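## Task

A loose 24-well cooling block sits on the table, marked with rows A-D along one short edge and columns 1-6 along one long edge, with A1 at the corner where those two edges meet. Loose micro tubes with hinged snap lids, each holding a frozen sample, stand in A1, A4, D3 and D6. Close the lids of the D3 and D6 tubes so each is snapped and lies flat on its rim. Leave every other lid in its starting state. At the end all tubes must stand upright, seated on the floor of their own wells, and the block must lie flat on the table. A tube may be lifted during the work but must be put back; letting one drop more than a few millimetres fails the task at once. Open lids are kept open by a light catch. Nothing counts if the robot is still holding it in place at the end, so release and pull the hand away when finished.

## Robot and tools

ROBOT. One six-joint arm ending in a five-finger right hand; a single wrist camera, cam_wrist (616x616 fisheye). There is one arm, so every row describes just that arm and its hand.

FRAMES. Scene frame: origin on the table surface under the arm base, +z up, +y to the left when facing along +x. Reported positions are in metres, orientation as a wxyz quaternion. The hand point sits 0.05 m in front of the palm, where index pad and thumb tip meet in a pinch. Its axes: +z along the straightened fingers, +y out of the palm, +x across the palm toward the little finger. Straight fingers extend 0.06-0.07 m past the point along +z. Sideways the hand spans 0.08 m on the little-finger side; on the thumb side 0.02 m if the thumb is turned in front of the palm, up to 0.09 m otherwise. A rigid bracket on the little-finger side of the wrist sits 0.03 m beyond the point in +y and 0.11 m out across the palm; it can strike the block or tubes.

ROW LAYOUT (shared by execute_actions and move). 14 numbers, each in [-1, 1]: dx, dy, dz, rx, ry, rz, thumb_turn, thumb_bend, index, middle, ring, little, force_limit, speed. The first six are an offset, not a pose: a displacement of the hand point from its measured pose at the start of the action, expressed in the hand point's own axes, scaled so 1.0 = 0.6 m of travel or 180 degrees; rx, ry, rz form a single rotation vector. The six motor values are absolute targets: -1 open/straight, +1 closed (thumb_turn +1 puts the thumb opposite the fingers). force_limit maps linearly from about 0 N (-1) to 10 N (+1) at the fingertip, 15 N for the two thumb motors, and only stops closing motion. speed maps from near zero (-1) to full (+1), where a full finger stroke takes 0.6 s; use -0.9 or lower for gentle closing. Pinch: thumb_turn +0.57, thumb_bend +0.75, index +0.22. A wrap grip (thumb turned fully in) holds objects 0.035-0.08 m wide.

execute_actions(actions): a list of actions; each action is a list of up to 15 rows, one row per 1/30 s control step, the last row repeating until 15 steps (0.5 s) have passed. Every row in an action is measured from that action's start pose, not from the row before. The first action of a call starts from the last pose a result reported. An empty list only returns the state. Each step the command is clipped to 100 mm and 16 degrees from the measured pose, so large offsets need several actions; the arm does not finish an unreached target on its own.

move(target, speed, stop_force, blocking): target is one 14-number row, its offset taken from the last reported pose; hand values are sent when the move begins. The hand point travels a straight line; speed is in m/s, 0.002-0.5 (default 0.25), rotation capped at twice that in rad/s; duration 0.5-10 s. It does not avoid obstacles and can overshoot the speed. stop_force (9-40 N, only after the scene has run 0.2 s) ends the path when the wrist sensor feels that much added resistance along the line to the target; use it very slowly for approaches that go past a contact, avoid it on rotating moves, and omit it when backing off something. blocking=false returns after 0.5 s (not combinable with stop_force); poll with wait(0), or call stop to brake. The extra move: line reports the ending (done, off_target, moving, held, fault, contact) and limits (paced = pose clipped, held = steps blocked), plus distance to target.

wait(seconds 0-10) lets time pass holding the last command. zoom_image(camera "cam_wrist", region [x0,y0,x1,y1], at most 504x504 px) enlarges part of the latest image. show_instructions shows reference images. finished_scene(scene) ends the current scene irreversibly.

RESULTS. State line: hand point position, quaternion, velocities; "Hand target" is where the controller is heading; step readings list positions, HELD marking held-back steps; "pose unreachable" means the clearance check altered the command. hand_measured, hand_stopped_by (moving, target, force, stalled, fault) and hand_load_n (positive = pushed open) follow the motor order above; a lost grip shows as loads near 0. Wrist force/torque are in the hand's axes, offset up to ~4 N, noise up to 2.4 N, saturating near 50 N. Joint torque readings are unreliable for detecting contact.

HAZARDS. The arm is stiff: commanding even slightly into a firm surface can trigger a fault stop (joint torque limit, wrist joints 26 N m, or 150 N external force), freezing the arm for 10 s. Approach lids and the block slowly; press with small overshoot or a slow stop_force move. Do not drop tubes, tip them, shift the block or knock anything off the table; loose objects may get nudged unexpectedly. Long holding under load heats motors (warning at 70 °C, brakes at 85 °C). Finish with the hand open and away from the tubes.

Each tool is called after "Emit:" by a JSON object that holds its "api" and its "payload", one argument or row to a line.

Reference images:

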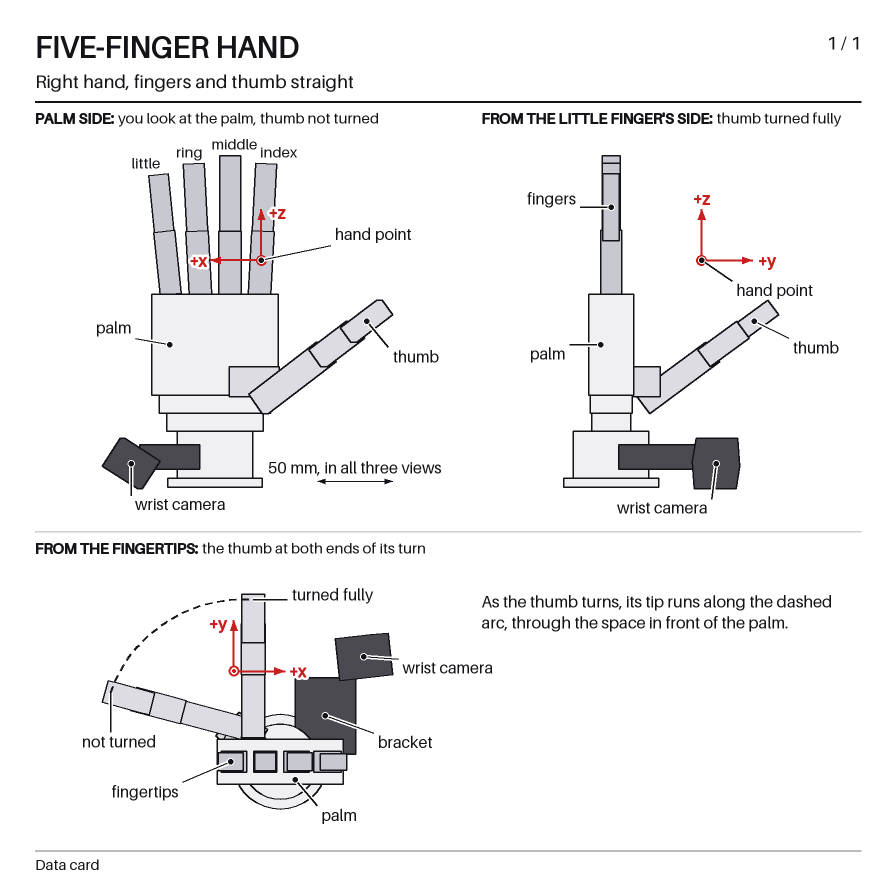

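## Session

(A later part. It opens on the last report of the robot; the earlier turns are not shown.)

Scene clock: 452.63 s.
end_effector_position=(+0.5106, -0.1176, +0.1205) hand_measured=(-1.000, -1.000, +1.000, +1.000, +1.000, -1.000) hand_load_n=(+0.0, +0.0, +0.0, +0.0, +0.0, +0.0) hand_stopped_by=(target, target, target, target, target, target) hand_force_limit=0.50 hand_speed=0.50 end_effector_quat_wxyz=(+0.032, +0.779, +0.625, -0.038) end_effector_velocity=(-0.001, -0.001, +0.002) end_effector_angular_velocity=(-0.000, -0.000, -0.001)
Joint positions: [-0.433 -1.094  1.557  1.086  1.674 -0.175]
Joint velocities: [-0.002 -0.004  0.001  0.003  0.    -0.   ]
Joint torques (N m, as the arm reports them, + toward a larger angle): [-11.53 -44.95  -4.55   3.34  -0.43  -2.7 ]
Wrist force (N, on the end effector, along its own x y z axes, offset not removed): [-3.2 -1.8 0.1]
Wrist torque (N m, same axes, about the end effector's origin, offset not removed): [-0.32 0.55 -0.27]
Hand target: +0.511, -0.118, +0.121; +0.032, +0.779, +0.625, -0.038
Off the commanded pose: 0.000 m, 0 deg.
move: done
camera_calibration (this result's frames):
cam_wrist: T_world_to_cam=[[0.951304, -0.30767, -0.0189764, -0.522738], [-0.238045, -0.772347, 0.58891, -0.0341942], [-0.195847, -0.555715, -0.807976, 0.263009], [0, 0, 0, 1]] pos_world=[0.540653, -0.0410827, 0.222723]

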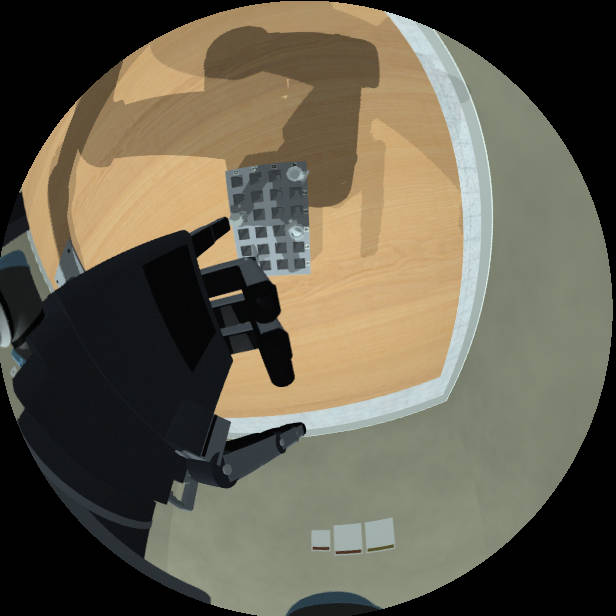

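Emit:
{"api": "move", "payload": {
  "target": [0.0012,0.0167,0.0124,0,0,0,-1,-1,1,1,1,-1,0.5,0.5],
  "speed": 0.05
}}

Emit:
{"api": "move", "payload": {
  "target": [0.001,0,0.01,0,0,0,-1,-1,1,1,1,-1,0.5,0.5],
  "speed": 0.004,
  "stop_force": 35
}}

Scene clock: 463.23 s.
end_effector_position=(+0.5203, -0.1198, +0.1132) hand_measured=(-1.000, -1.000, +1.000, +1.000, +1.000, -1.000) hand_load_n=(+0.0, +0.0, +0.0, +0.0, +0.0, +0.0) hand_stopped_by=(target, target, target, target, target, target) hand_force_limit=0.50 hand_speed=0.50 end_effector_quat_wxyz=(+0.032, +0.779, +0.625, -0.038) end_effector_velocity=(+0.002, -0.001, -0.001) end_effector_angular_velocity=(-0.001, -0.001, -0.002)
Joint positions: [-0.429 -1.064  1.532  1.082  1.674 -0.171]
Joint velocities: [-0.001  0.005 -0.004 -0.002  0.     0.001]
Joint torques (N m, as the arm reports them, + toward a larger angle): [ 11.29 -27.52 -28.89   0.61   1.55   3.03]
Wrist force (N, on the end effector, along its own x y z axes, offset not removed): [-2.2 0.1 1.3]
Wrist torque (N m, same axes, about the end effector's origin, offset not removed): [-0.22 0.34 -0.06]
Hand target: +0.520, -0.120, +0.113; +0.032, +0.779, +0.625, -0.038
Off the commanded pose: 0.000 m, 0 deg.
move: done
camera_calibration (this result's frames):
cam_wrist: T_world_to_cam=[[0.951305, -0.307668, -0.0189606, -0.532694], [-0.238055, -0.772353, 0.588898, -0.0292341], [-0.195829, -0.555708, -0.807985, 0.25776], [0, 0, 0, 1]] pos_world=[0.550272, -0.0432327, 0.215382]

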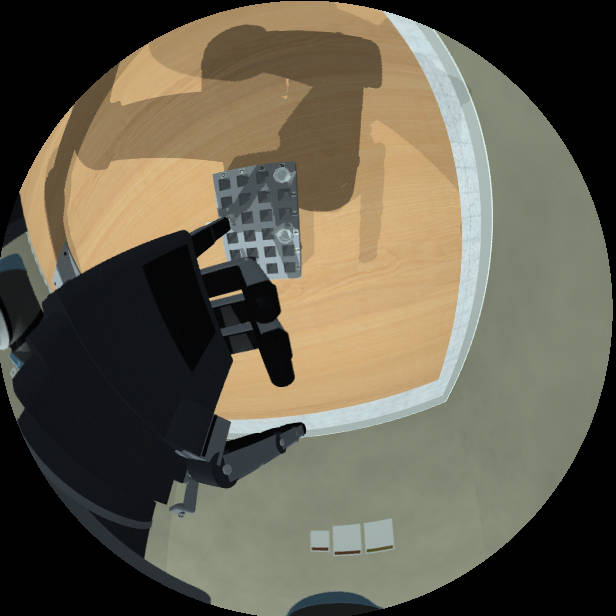

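Scene clock: 464.77 s.
end_effector_position=(+0.5202, -0.1197, +0.1085) hand_measured=(-1.000, -1.000, +1.000, +1.000, +1.000, -1.000) hand_load_n=(+0.0, +0.0, +0.0, +0.0, +0.0, -5.0) hand_stopped_by=(target, target, target, target, target, target) hand_force_limit=0.50 hand_speed=0.50 end_effector_quat_wxyz=(+0.032, +0.779, +0.625, -0.038) end_effector_velocity=(-0.001, +0.001, +0.002) end_effector_angular_velocity=(+0.001, +0.001, +0.001)
Joint positions: [-0.429 -1.059  1.537  1.072  1.674 -0.171]
Joint velocities: [ 0.002 -0.003  0.     0.004 -0.     0.   ]
Joint torques (N m, as the arm reports them, + toward a larger angle): [ -5.78 -27.26 -11.     0.82   0.66  -1.02]
Wrist force (N, on the end effector, along its own x y z axes, offset not removed): [-6.7 3.4 -38.0]
Wrist torque (N m, same axes, about the end effector's origin, offset not removed): [1.79 2.80 -0.19]
Hand target: +0.520, -0.120, +0.109; +0.032, +0.779, +0.625, -0.038
Off the commanded pose: 0.001 m, 0 deg.
move: contact
camera_calibration (this result's frames):
cam_wrist: T_world_to_cam=[[0.951301, -0.307666, -0.0191927, -0.532688], [-0.237926, -0.772402, 0.588886, -0.0265209], [-0.196004, -0.555641, -0.807989, 0.254104], [0, 0, 0, 1]] pos_world=[0.550242, -0.0431841, 0.210707]

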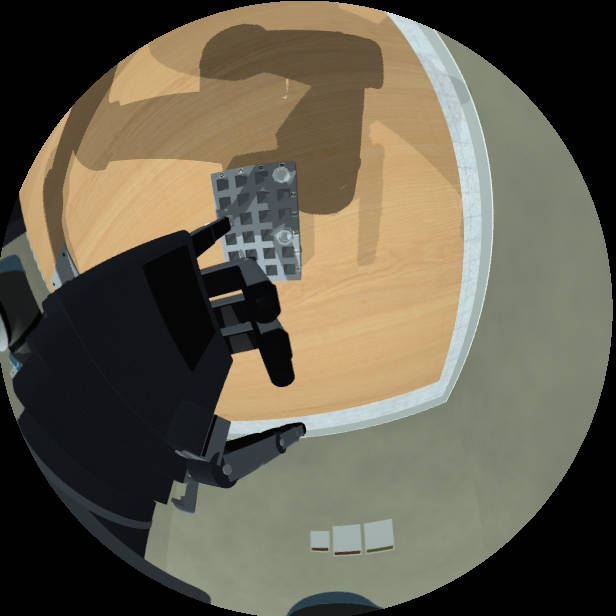

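Emit:
{"api": "move", "payload": {
  "target": [-0.0033,0,-0.033,0,0,0,-1,-1,1,1,1,-1,0.5,0.5],
  "speed": 0.08
}}

Emit:
{"api": "move", "payload": {
  "target": [-0.065,0.0725,0.0065,-0.011,0,-0.1106,-1,-1,1,1,1,-1,0.5,0.5],
  "speed": 0.3
}}

Emit:
{"api": "zoom_image", "payload": {
  "camera": "cam_wrist",
  "region": [170, 150, 270, 250]
}}

Scene clock: 502.70 s.
end_effector_position=(+0.5202, -0.1197, +0.1282) hand_measured=(-1.000, -1.000, +1.000, +1.000, +1.000, -1.000) hand_load_n=(+0.0, +0.0, +0.0, +0.0, +0.0, +0.0) hand_stopped_by=(target, target, target, target, target, target) hand_force_limit=0.50 hand_speed=0.50 end_effector_quat_wxyz=(+0.032, +0.779, +0.625, -0.038) end_effector_velocity=(-0.000, +0.000, +0.002) end_effector_angular_velocity=(-0.000, +0.000, +0.000)
Joint positions: [-0.429 -1.08   1.514  1.116  1.674 -0.171]
Joint velocities: [ 0.001 -0.003 -0.003  0.005  0.     0.   ]
Joint torques (N m, as the arm reports them, + toward a larger angle): [ 12.2  -45.04 -29.32   3.3    0.55   2.81]
Wrist force (N, on the end effector, along its own x y z axes, offset not removed): [-4.0 -0.9 0.7]
Wrist torque (N m, same axes, about the end effector's origin, offset not removed): [-0.26 0.56 -0.33]
Hand target: +0.520, -0.120, +0.128; +0.032, +0.779, +0.625, -0.038
Off the commanded pose: 0.000 m, 0 deg.
move: done
camera_calibration (this result's frames):
cam_wrist: T_world_to_cam=[[0.951303, -0.307659, -0.0191805, -0.532288], [-0.237928, -0.772403, 0.588884, -0.0381325], [-0.19599, -0.555644, -0.80799, 0.269977], [0, 0, 0, 1]] pos_world=[0.550207, -0.0432058, 0.230385]

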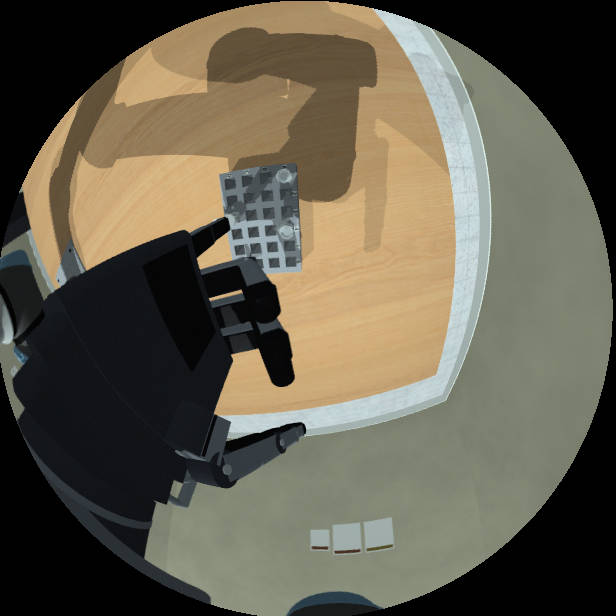

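Scene clock: 503.87 s.
end_effector_position=(+0.5540, -0.1673, +0.1282) hand_measured=(-1.000, -1.000, +1.000, +1.000, +1.000, -1.000) hand_load_n=(+0.0, +0.0, +0.0, +0.0, +0.0, +0.0) hand_stopped_by=(target, target, target, target, target, target) hand_force_limit=0.50 hand_speed=0.50 end_effector_quat_wxyz=(+0.038, +0.659, +0.750, -0.033) end_effector_velocity=(+0.001, -0.002, -0.000) end_effector_angular_velocity=(+0.002, +0.000, +0.010)
Joint positions: [-0.546 -1.028  1.419  1.116  1.656 -0.638]
Joint velocities: [-0.005  0.003 -0.005  0.001 -0.002 -0.014]
Joint torques (N m, as the arm reports them, + toward a larger angle): [-12.51 -28.66 -30.35   3.3   -0.98  -2.48]
Wrist force (N, on the end effector, along its own x y z axes, offset not removed): [-2.4 -0.7 0.1]
Wrist torque (N m, same axes, about the end effector's origin, offset not removed): [-0.17 0.47 -0.14]
Hand target: +0.554, -0.167, +0.128; +0.038, +0.659, +0.750, -0.033
Off the commanded pose: 0.000 m, 0 deg.
move: done
camera_calibration (this result's frames):
cam_wrist: T_world_to_cam=[[0.999189, 0.0351795, -0.0196011, -0.548258], [0.0399691, -0.806744, 0.589547, -0.226641], [0.00492691, -0.589852, -0.807496, 0.133065], [0, 0, 0, 1]] pos_world=[0.556216, -0.0850652, 0.230318]

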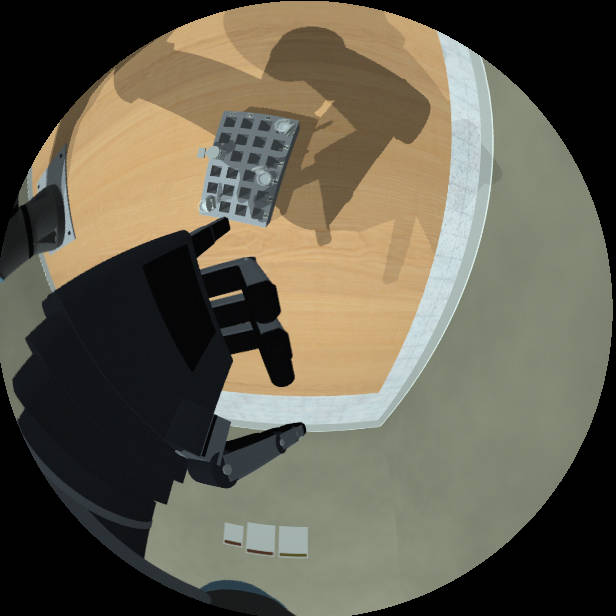

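Region (170, 150, 270, 250) of cam_wrist's 616x616 image, scaled by 5.040, with more detail than that image has.

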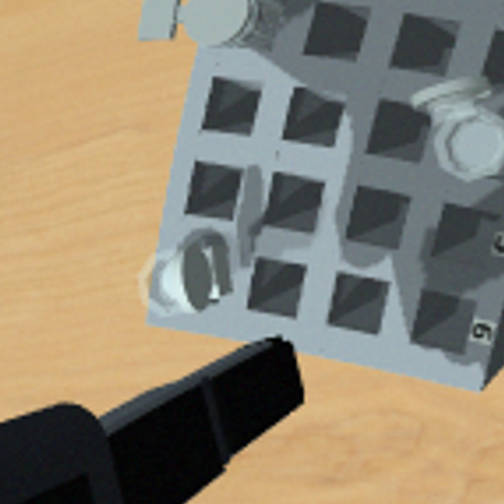

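Emit:
{"api": "move", "payload": {
  "target": [0.0358,-0.0067,0.0111,0,0,0,-1,-1,1,1,1,-1,0.5,0.5],
  "speed": 0.08
}}

Emit:
{"api": "move", "payload": {
  "target": [0,-0.021,0,0,0,0,-1,-1,1,1,1,-1,0.5,0.5],
  "speed": 0.025
}}

Emit:
{"api": "zoom_image", "payload": {
  "camera": "cam_wrist",
  "region": [180, 170, 270, 260]
}}

Scene clock: 536.80 s.
end_effector_position=(+0.5475, -0.1475, +0.1195) hand_measured=(-1.000, -1.000, +1.000, +1.000, +1.000, -1.000) hand_load_n=(+0.0, +0.0, +0.0, +0.0, +0.0, +0.0) hand_stopped_by=(target, target, target, target, target, target) hand_force_limit=0.50 hand_speed=0.50 end_effector_quat_wxyz=(+0.038, +0.659, +0.750, -0.033) end_effector_velocity=(-0.001, +0.001, -0.001) end_effector_angular_velocity=(+0.000, -0.000, -0.001)
Joint positions: [-0.516 -1.044  1.469  1.084  1.658 -0.608]
Joint velocities: [ 0.002 -0.001  0.004 -0.003  0.     0.003]
Joint torques (N m, as the arm reports them, + toward a larger angle): [ 11.9  -47.13  -7.02   0.64   1.52   2.89]
Wrist force (N, on the end effector, along its own x y z axes, offset not removed): [-1.9 1.2 0.7]
Wrist torque (N m, same axes, about the end effector's origin, offset not removed): [0.04 0.33 -0.05]
Hand target: +0.547, -0.147, +0.119; +0.038, +0.659, +0.750, -0.033
Off the commanded pose: 0.000 m, 0 deg.
move: done
camera_calibration (this result's frames):
cam_wrist: T_world_to_cam=[[0.999188, 0.0351964, -0.0195897, -0.54254], [0.0399761, -0.806759, 0.589526, -0.205244], [0.00494507, -0.589831, -0.807511, 0.137783], [0, 0, 0, 1]] pos_world=[0.549623, -0.0652184, 0.22163]

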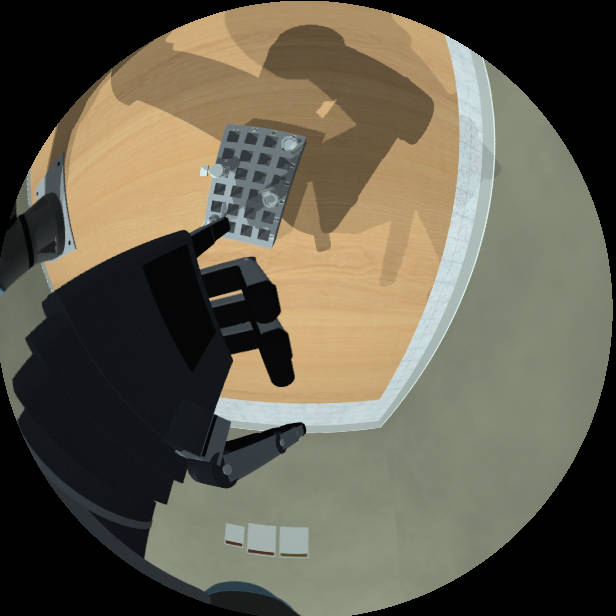

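Scene clock: 537.63 s.
end_effector_position=(+0.5352, -0.1491, +0.1195) hand_measured=(-1.000, -1.000, +1.000, +1.000, +1.000, -1.000) hand_load_n=(+0.0, +0.0, +0.0, +0.0, +0.0, +0.0) hand_stopped_by=(target, target, target, target, target, target) hand_force_limit=0.50 hand_speed=0.50 end_effector_quat_wxyz=(+0.038, +0.659, +0.750, -0.033) end_effector_velocity=(-0.002, -0.000, +0.000) end_effector_angular_velocity=(-0.000, -0.001, +0.000)
Joint positions: [-0.531 -1.07   1.51   1.068  1.657 -0.623]
Joint velocities: [-0.003 -0.005  0.007 -0.003 -0.    -0.003]
Joint torques (N m, as the arm reports them, + toward a larger angle): [-14.26 -45.93  -5.39   0.63  -1.27  -2.59]
Wrist force (N, on the end effector, along its own x y z axes, offset not removed): [-3.0 0.7 -0.7]
Wrist torque (N m, same axes, about the end effector's origin, offset not removed): [0.00 0.55 -0.13]
Hand target: +0.535, -0.149, +0.119; +0.038, +0.659, +0.750, -0.033
Off the commanded pose: 0.000 m, 0 deg.
move: done
camera_calibration (this result's frames):
cam_wrist: T_world_to_cam=[[0.999187, 0.0351853, -0.0196581, -0.530192], [0.0400075, -0.806761, 0.589522, -0.206053], [0.00488315, -0.58983, -0.807513, 0.136914], [0, 0, 0, 1]] pos_world=[0.537336, -0.0668246, 0.221611]

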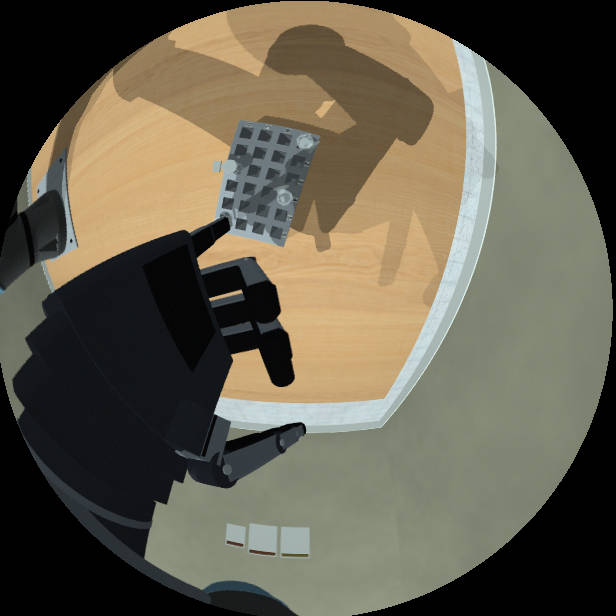

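Region (180, 170, 270, 260) of cam_wrist's 616x616 image, scaled by 5.600, with more detail than that image has.

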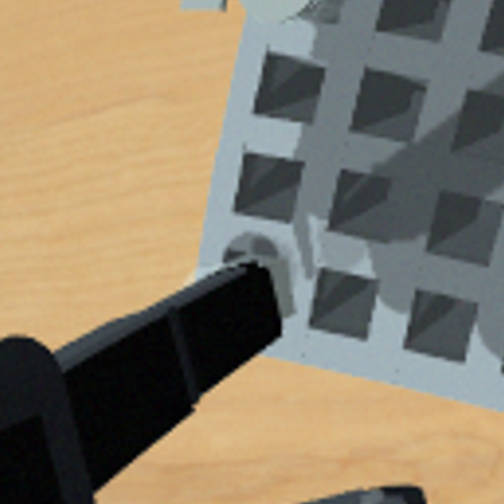

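Emit:
{"api": "move", "payload": {
  "target": [0.001,-0.015,0.01,0,0,0,-1,-1,1,1,1,-1,0.5,0.5],
  "speed": 0.02,
  "stop_force": 10
}}

Emit:
{"api": "zoom_image", "payload": {
  "camera": "cam_wrist",
  "region": [180, 170, 270, 260]
}}

Scene clock: 551.13 s.
end_effector_position=(+0.5264, -0.1502, +0.1136) hand_measured=(-1.000, -1.000, +1.000, +1.000, +1.000, -1.000) hand_load_n=(+0.0, +0.0, +0.0, +0.0, +0.0, -0.5) hand_stopped_by=(target, target, target, target, target, target) hand_force_limit=0.50 hand_speed=0.50 end_effector_quat_wxyz=(+0.038, +0.659, +0.750, -0.033) end_effector_velocity=(-0.001, +0.001, -0.001) end_effector_angular_velocity=(+0.000, -0.000, +0.002)
Joint positions: [-0.542 -1.082  1.546  1.043  1.656 -0.634]
Joint velocities: [-0.    -0.002  0.007 -0.005 -0.    -0.002]
Joint torques (N m, as the arm reports them, + toward a larger angle): [-12.67 -45.72  -6.62   0.64  -0.92  -2.65]
Wrist force (N, on the end effector, along its own x y z axes, offset not removed): [-1.8 -0.3 0.6]
Wrist torque (N m, same axes, about the end effector's origin, offset not removed): [-0.29 0.31 -0.11]
Hand target: +0.526, -0.150, +0.113; +0.038, +0.659, +0.750, -0.033
Off the commanded pose: 0.000 m, 0 deg.
move: done
camera_calibration (this result's frames):
cam_wrist: T_world_to_cam=[[0.999187, 0.0351731, -0.019708, -0.521536], [0.0400271, -0.806763, 0.589517, -0.203148], [0.00483544, -0.589827, -0.807515, 0.131534], [0, 0, 0, 1]] pos_world=[0.528607, -0.0679663, 0.215697]

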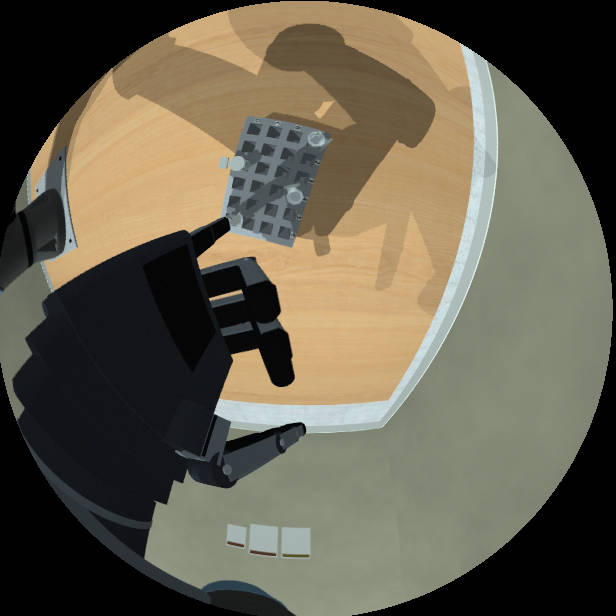

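Region (180, 170, 270, 260) of cam_wrist's 616x616 image, scaled by 5.600, with more detail than that image has.

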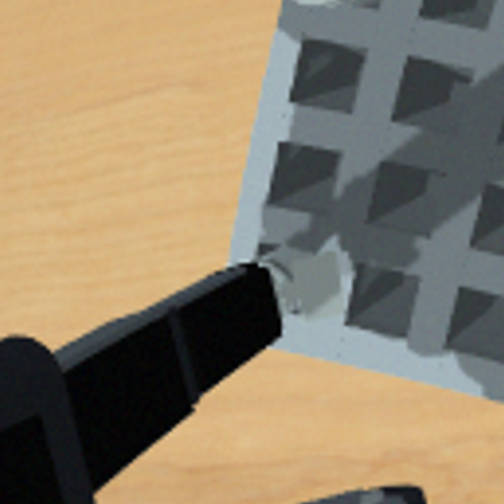

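Emit:
{"api": "move", "payload": {
  "target": [0.0002,-0.009,0.0015,0,0,0,-1,-1,1,1,1,-1,0.5,0.5],
  "speed": 0.03
}}

Emit:
{"api": "move", "payload": {
  "target": [0.001,0,0.01,0,0,0,-1,-1,1,1,1,-1,0.5,0.5],
  "speed": 0.004,
  "stop_force": 35
}}

Emit:
{"api": "zoom_image", "payload": {
  "camera": "cam_wrist",
  "region": [190, 180, 270, 260]
}}

Scene clock: 564.47 s.
end_effector_position=(+0.5213, -0.1509, +0.1127) hand_measured=(-1.000, -1.000, +1.000, +1.000, +1.000, -1.000) hand_load_n=(+0.0, +0.0, +0.0, +0.0, +0.0, -2.5) hand_stopped_by=(target, target, target, target, target, target) hand_force_limit=0.50 hand_speed=0.50 end_effector_quat_wxyz=(+0.038, +0.659, +0.750, -0.033) end_effector_velocity=(-0.003, -0.001, -0.001) end_effector_angular_velocity=(+0.001, +0.001, -0.002)
Joint positions: [-0.549 -1.092  1.564  1.035  1.656 -0.641]
Joint velocities: [-0.004 -0.004  0.007 -0.002 -0.    -0.003]
Joint torques (N m, as the arm reports them, + toward a larger angle): [-14.12 -41.9   -3.22   0.85  -0.51  -2.81]
Wrist force (N, on the end effector, along its own x y z axes, offset not removed): [-1.9 1.6 -5.9]
Wrist torque (N m, same axes, about the end effector's origin, offset not removed): [0.04 0.67 0.00]
Hand target: +0.521, -0.151, +0.113; +0.038, +0.659, +0.750, -0.033
Off the commanded pose: 0.000 m, 0 deg.
move: done
camera_calibration (this result's frames):
cam_wrist: T_world_to_cam=[[0.999187, 0.0351645, -0.0197203, -0.516401], [0.0400274, -0.806761, 0.589521, -0.202949], [0.00482064, -0.589831, -0.807512, 0.130482], [0, 0, 0, 1]] pos_world=[0.523476, -0.0686097, 0.214825]

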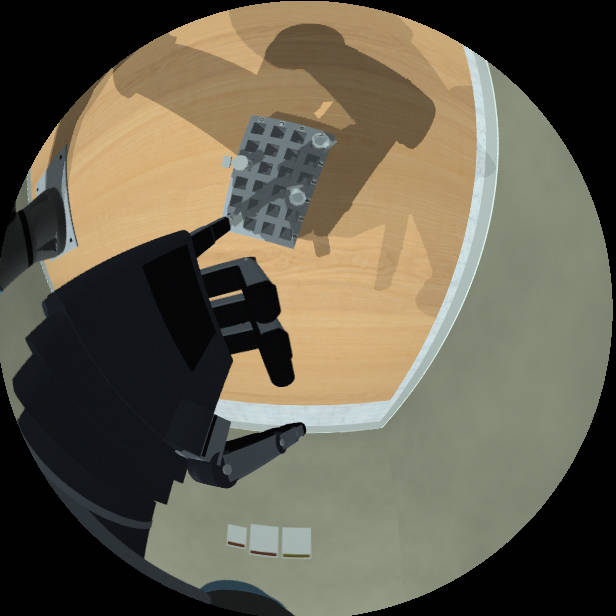

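Scene clock: 565.87 s.
end_effector_position=(+0.5212, -0.1508, +0.1085) hand_measured=(-1.000, -1.000, +1.000, +1.000, +1.000, -1.000) hand_load_n=(+0.0, +0.0, +0.0, +0.0, +0.0, -1.0) hand_stopped_by=(target, target, target, target, target, target) hand_force_limit=0.50 hand_speed=0.50 end_effector_quat_wxyz=(+0.038, +0.659, +0.750, -0.033) end_effector_velocity=(-0.001, +0.000, +0.001) end_effector_angular_velocity=(+0.001, +0.002, +0.000)
Joint positions: [-0.549 -1.088  1.569  1.026  1.656 -0.641]
Joint velocities: [ 0.    -0.001 -0.     0.003  0.    -0.   ]
Joint torques (N m, as the arm reports them, + toward a larger angle): [  9.09 -25.19 -10.09  -1.1    0.28   2.59]
Wrist force (N, on the end effector, along its own x y z axes, offset not removed): [-8.5 -0.1 -45.5]
Wrist torque (N m, same axes, about the end effector's origin, offset not removed): [2.45 3.55 -0.49]
Hand target: +0.521, -0.151, +0.109; +0.038, +0.659, +0.750, -0.033
Off the commanded pose: 0.002 m, 0 deg.
move: contact
camera_calibration (this result's frames):
cam_wrist: T_world_to_cam=[[0.999183, 0.0351364, -0.0199453, -0.516391], [0.0401381, -0.80684, 0.589404, -0.200538], [0.00461691, -0.589724, -0.807592, 0.127271], [0, 0, 0, 1]] pos_world=[0.523431, -0.0686031, 0.210682]

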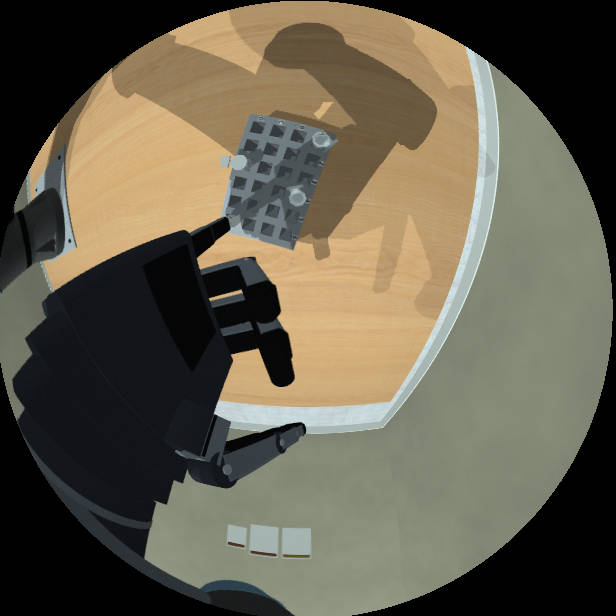

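Region (190, 180, 270, 260) of cam_wrist's 616x616 image, scaled by 6.300, with more detail than that image has.

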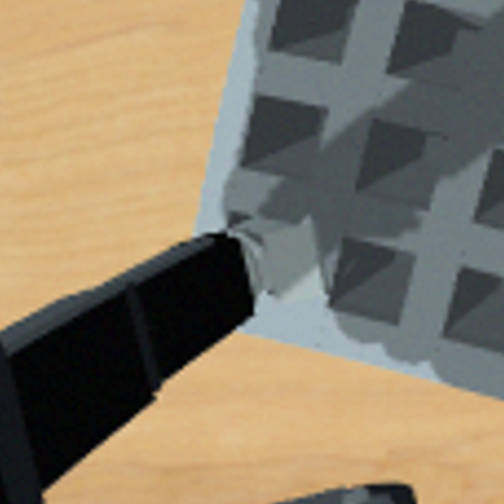

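Emit:
{"api": "execute_actions", "payload": {
  "actions": [
    [[-0.0002,0,-0.002,0,0,0,-1,-1,1,1,1,-1,0.5,0.5],[-0.0004,0,-0.004,0,0,0,-1,-1,1,1,1,-1,0.5,0.5],[-0.0006,0,-0.006,0,0,0,-1,-1,1,1,1,-1,0.5,0.5],[-0.0006,0,-0.006,0,0,0,-1,-1,1,1,1,-1,0.5,0.5],[-0.0006,0,-0.006,0,0,0,-1,-1,1,1,1,-1,0.5,0.5],[-0.0006,-0.003,-0.006,0,0,0,-1,-1,1,1,1,-1,0.5,0.5],[-0.0006,-0.006,-0.006,0,0,0,-1,-1,1,1,1,-1,0.5,0.5],[-0.0006,-0.009,-0.006,0,0,0,-1,-1,1,1,1,-1,0.5,0.5],[-0.0006,-0.0115,-0.006,0,0,0,-1,-1,1,1,1,-1,0.5,0.5],[-0.0006,-0.0115,-0.0055,0,0,0,-1,-1,1,1,1,-1,0.5,0.5],[-0.0005,-0.0115,-0.005,0,0,0,-1,-1,1,1,1,-1,0.5,0.5],[-0.0005,-0.0115,-0.0045,0,0,0,-1,-1,1,1,1,-1,0.5,0.5]]
  ]
}}

Emit:
{"api": "move", "payload": {
  "target": [0.0008,-0.001,0.008,0,0,0,-1,-1,1,1,1,-1,0.5,0.5],
  "speed": 0.004,
  "stop_force": 30
}}

Emit:
{"api": "zoom_image", "payload": {
  "camera": "cam_wrist",
  "region": [190, 180, 270, 260]
}}

Scene clock: 585.33 s.
end_effector_position=(+0.5153, -0.1517, +0.1115) hand_measured=(-1.000, -1.000, +1.000, +1.000, +1.000, -1.000) hand_load_n=(+0.0, +0.0, +0.0, +0.0, +0.0, +0.0) hand_stopped_by=(target, target, target, target, target, target) hand_force_limit=0.50 hand_speed=0.50 end_effector_quat_wxyz=(+0.038, +0.659, +0.750, -0.033) end_effector_velocity=(-0.008, -0.001, -0.002) end_effector_angular_velocity=(-0.000, -0.001, -0.000)
Joint positions: [-0.558 -1.103  1.584  1.025  1.655 -0.649]
Joint velocities: [-0.012 -0.016  0.03  -0.016 -0.001 -0.012]
Joint torques (N m, as the arm reports them, + toward a larger angle): [-13.16 -44.4   -7.61   0.52  -0.95  -2.61]
Wrist force (N, on the end effector, along its own x y z axes, offset not removed): [-2.1 0.2 -0.4]
Wrist torque (N m, same axes, about the end effector's origin, offset not removed): [-0.09 0.32 -0.19]
Hand target: +0.514, -0.152, +0.111; +0.038, +0.659, +0.750, -0.033
Off the commanded pose: 0.001 m, 0 deg.
Step readings (end_effector_position):
0: (+0.5213, -0.1509, +0.1089)
1: (+0.5213, -0.1509, +0.1089)
2: (+0.5213, -0.1509, +0.1090)
4: (+0.5213, -0.1509, +0.1098)
8: (+0.5205, -0.1510, +0.1115)
15: end_effector_position above
camera_calibration (this result's frames):
cam_wrist: T_world_to_cam=[[0.999184, 0.0351152, -0.0199795, -0.510362], [0.0401409, -0.806812, 0.589443, -0.202716], [0.00457872, -0.589763, -0.807563, 0.129246], [0, 0, 0, 1]] pos_world=[0.517491, -0.0694077, 0.213667]

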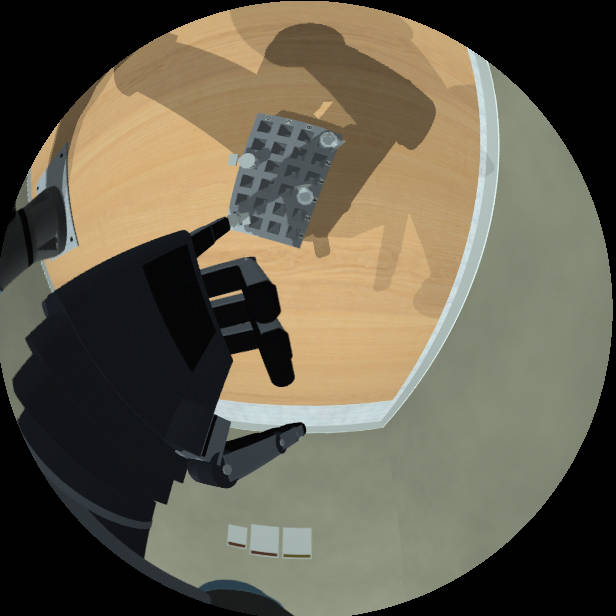

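Scene clock: 586.57 s.
end_effector_position=(+0.5148, -0.1516, +0.1080) hand_measured=(-1.000, -1.000, +1.000, +1.000, +1.000, -1.000) hand_load_n=(+0.0, +0.0, +0.0, +0.0, +0.0, +0.5) hand_stopped_by=(target, target, target, target, target, target) hand_force_limit=0.50 hand_speed=0.50 end_effector_quat_wxyz=(+0.038, +0.659, +0.750, -0.033) end_effector_velocity=(-0.000, +0.001, +0.001) end_effector_angular_velocity=(+0.001, +0.002, +0.002)
Joint positions: [-0.558 -1.1    1.59   1.017  1.655 -0.65 ]
Joint velocities: [ 0.002 -0.001 -0.001  0.004  0.    -0.   ]
Joint torques (N m, as the arm reports them, + toward a larger angle): [ -4.34 -29.42 -20.73  -1.1    0.04  -0.76]
Wrist force (N, on the end effector, along its own x y z axes, offset not removed): [-6.5 -4.4 -34.1]
Wrist torque (N m, same axes, about the end effector's origin, offset not removed): [2.24 2.44 -0.66]
Hand target: +0.515, -0.152, +0.108; +0.038, +0.659, +0.750, -0.033
Off the commanded pose: 0.001 m, 0 deg.
move: contact
camera_calibration (this result's frames):
cam_wrist: T_world_to_cam=[[0.999174, 0.0351656, -0.0203651, -0.509854], [0.0404101, -0.806946, 0.589241, -0.200679], [0.0042875, -0.589577, -0.807701, 0.126623], [0, 0, 0, 1]] pos_world=[0.517, -0.0693534, 0.210138]

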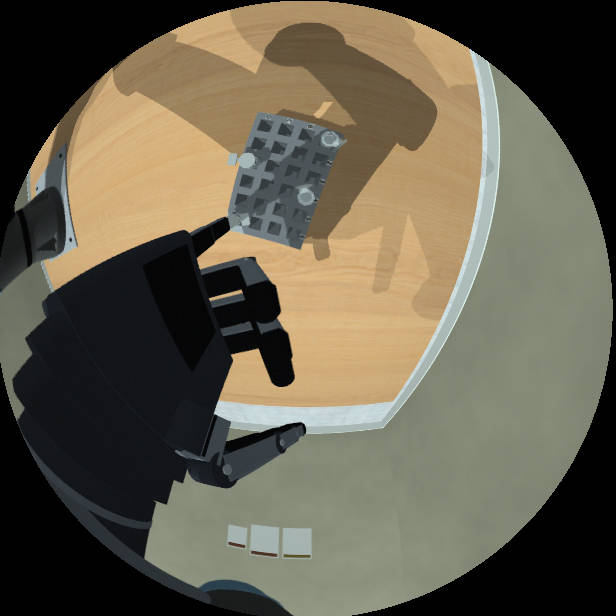

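Region (190, 180, 270, 260) of cam_wrist's 616x616 image, scaled by 6.300, with more detail than that image has.

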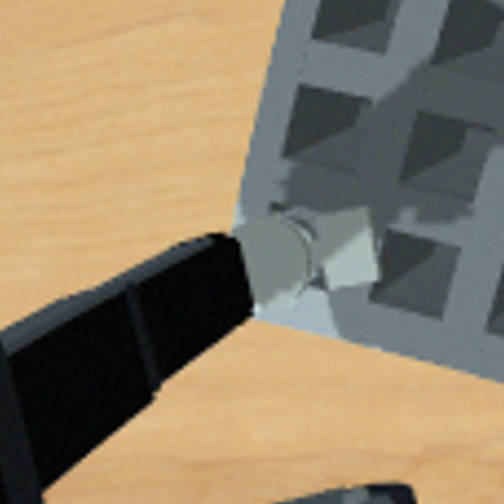

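The far edge of the D6 lid is down at the closed height. Lifting clear to verify.

Emit:
{"api": "move", "payload": {
  "target": [-0.012,-0.03,-0.12,0,0,0,-1,-1,1,1,1,-1,0.5,0.5],
  "speed": 0.2
}}

Emit:
{"api": "zoom_image", "payload": {
  "camera": "cam_wrist",
  "region": [240, 110, 370, 240]
}}

Scene clock: 592.53 s.
end_effector_position=(+0.4969, -0.1539, +0.1801) hand_measured=(-1.000, -1.000, +1.000, +1.000, +1.000, -1.000) hand_load_n=(+0.0, +0.0, +0.0, +0.0, +0.0, +0.0) hand_stopped_by=(target, target, target, target, target, target) hand_force_limit=0.50 hand_speed=0.50 end_effector_quat_wxyz=(+0.038, +0.659, +0.750, -0.033) end_effector_velocity=(-0.000, -0.001, +0.003) end_effector_angular_velocity=(-0.001, -0.002, -0.001)
Joint positions: [-0.583 -1.207  1.546  1.165  1.653 -0.675]
Joint velocities: [-0.003 -0.004 -0.003  0.004 -0.    -0.001]
Joint torques (N m, as the arm reports them, + toward a larger angle): [-12.88 -41.7  -30.49   3.44  -1.17  -2.31]
Wrist force (N, on the end effector, along its own x y z axes, offset not removed): [-2.6 -0.5 -0.9]
Wrist torque (N m, same axes, about the end effector's origin, offset not removed): [-0.06 0.46 -0.18]
Hand target: +0.497, -0.154, +0.180; +0.038, +0.659, +0.750, -0.033
Off the commanded pose: 0.000 m, 0 deg.
move: done
camera_calibration (this result's frames):
cam_wrist: T_world_to_cam=[[0.999174, 0.0351603, -0.020375, -0.490487], [0.0404115, -0.806934, 0.589257, -0.244367], [0.00427715, -0.589594, -0.807689, 0.183555], [0, 0, 0, 1]] pos_world=[0.499172, -0.0717198, 0.282256]

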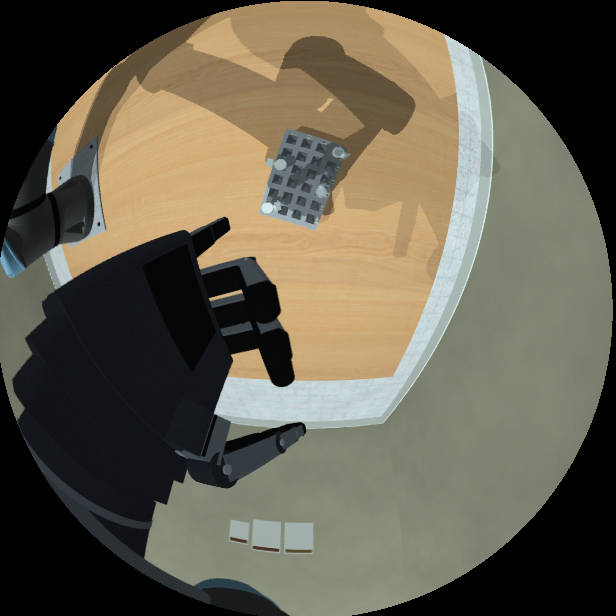

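Region (240, 110, 370, 240) of cam_wrist's 616x616 image, scaled by 3.877, with more detail than that image has.

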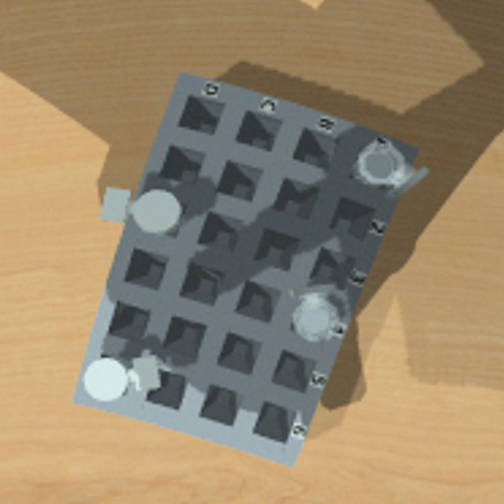

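Both D3 and D6 lids are shut, A1 and A4 remain open, and the hand is clear.

Emit:
{"api": "finished_scene", "payload": {
  "scene": 1
}}

The scene is finished: the task was done.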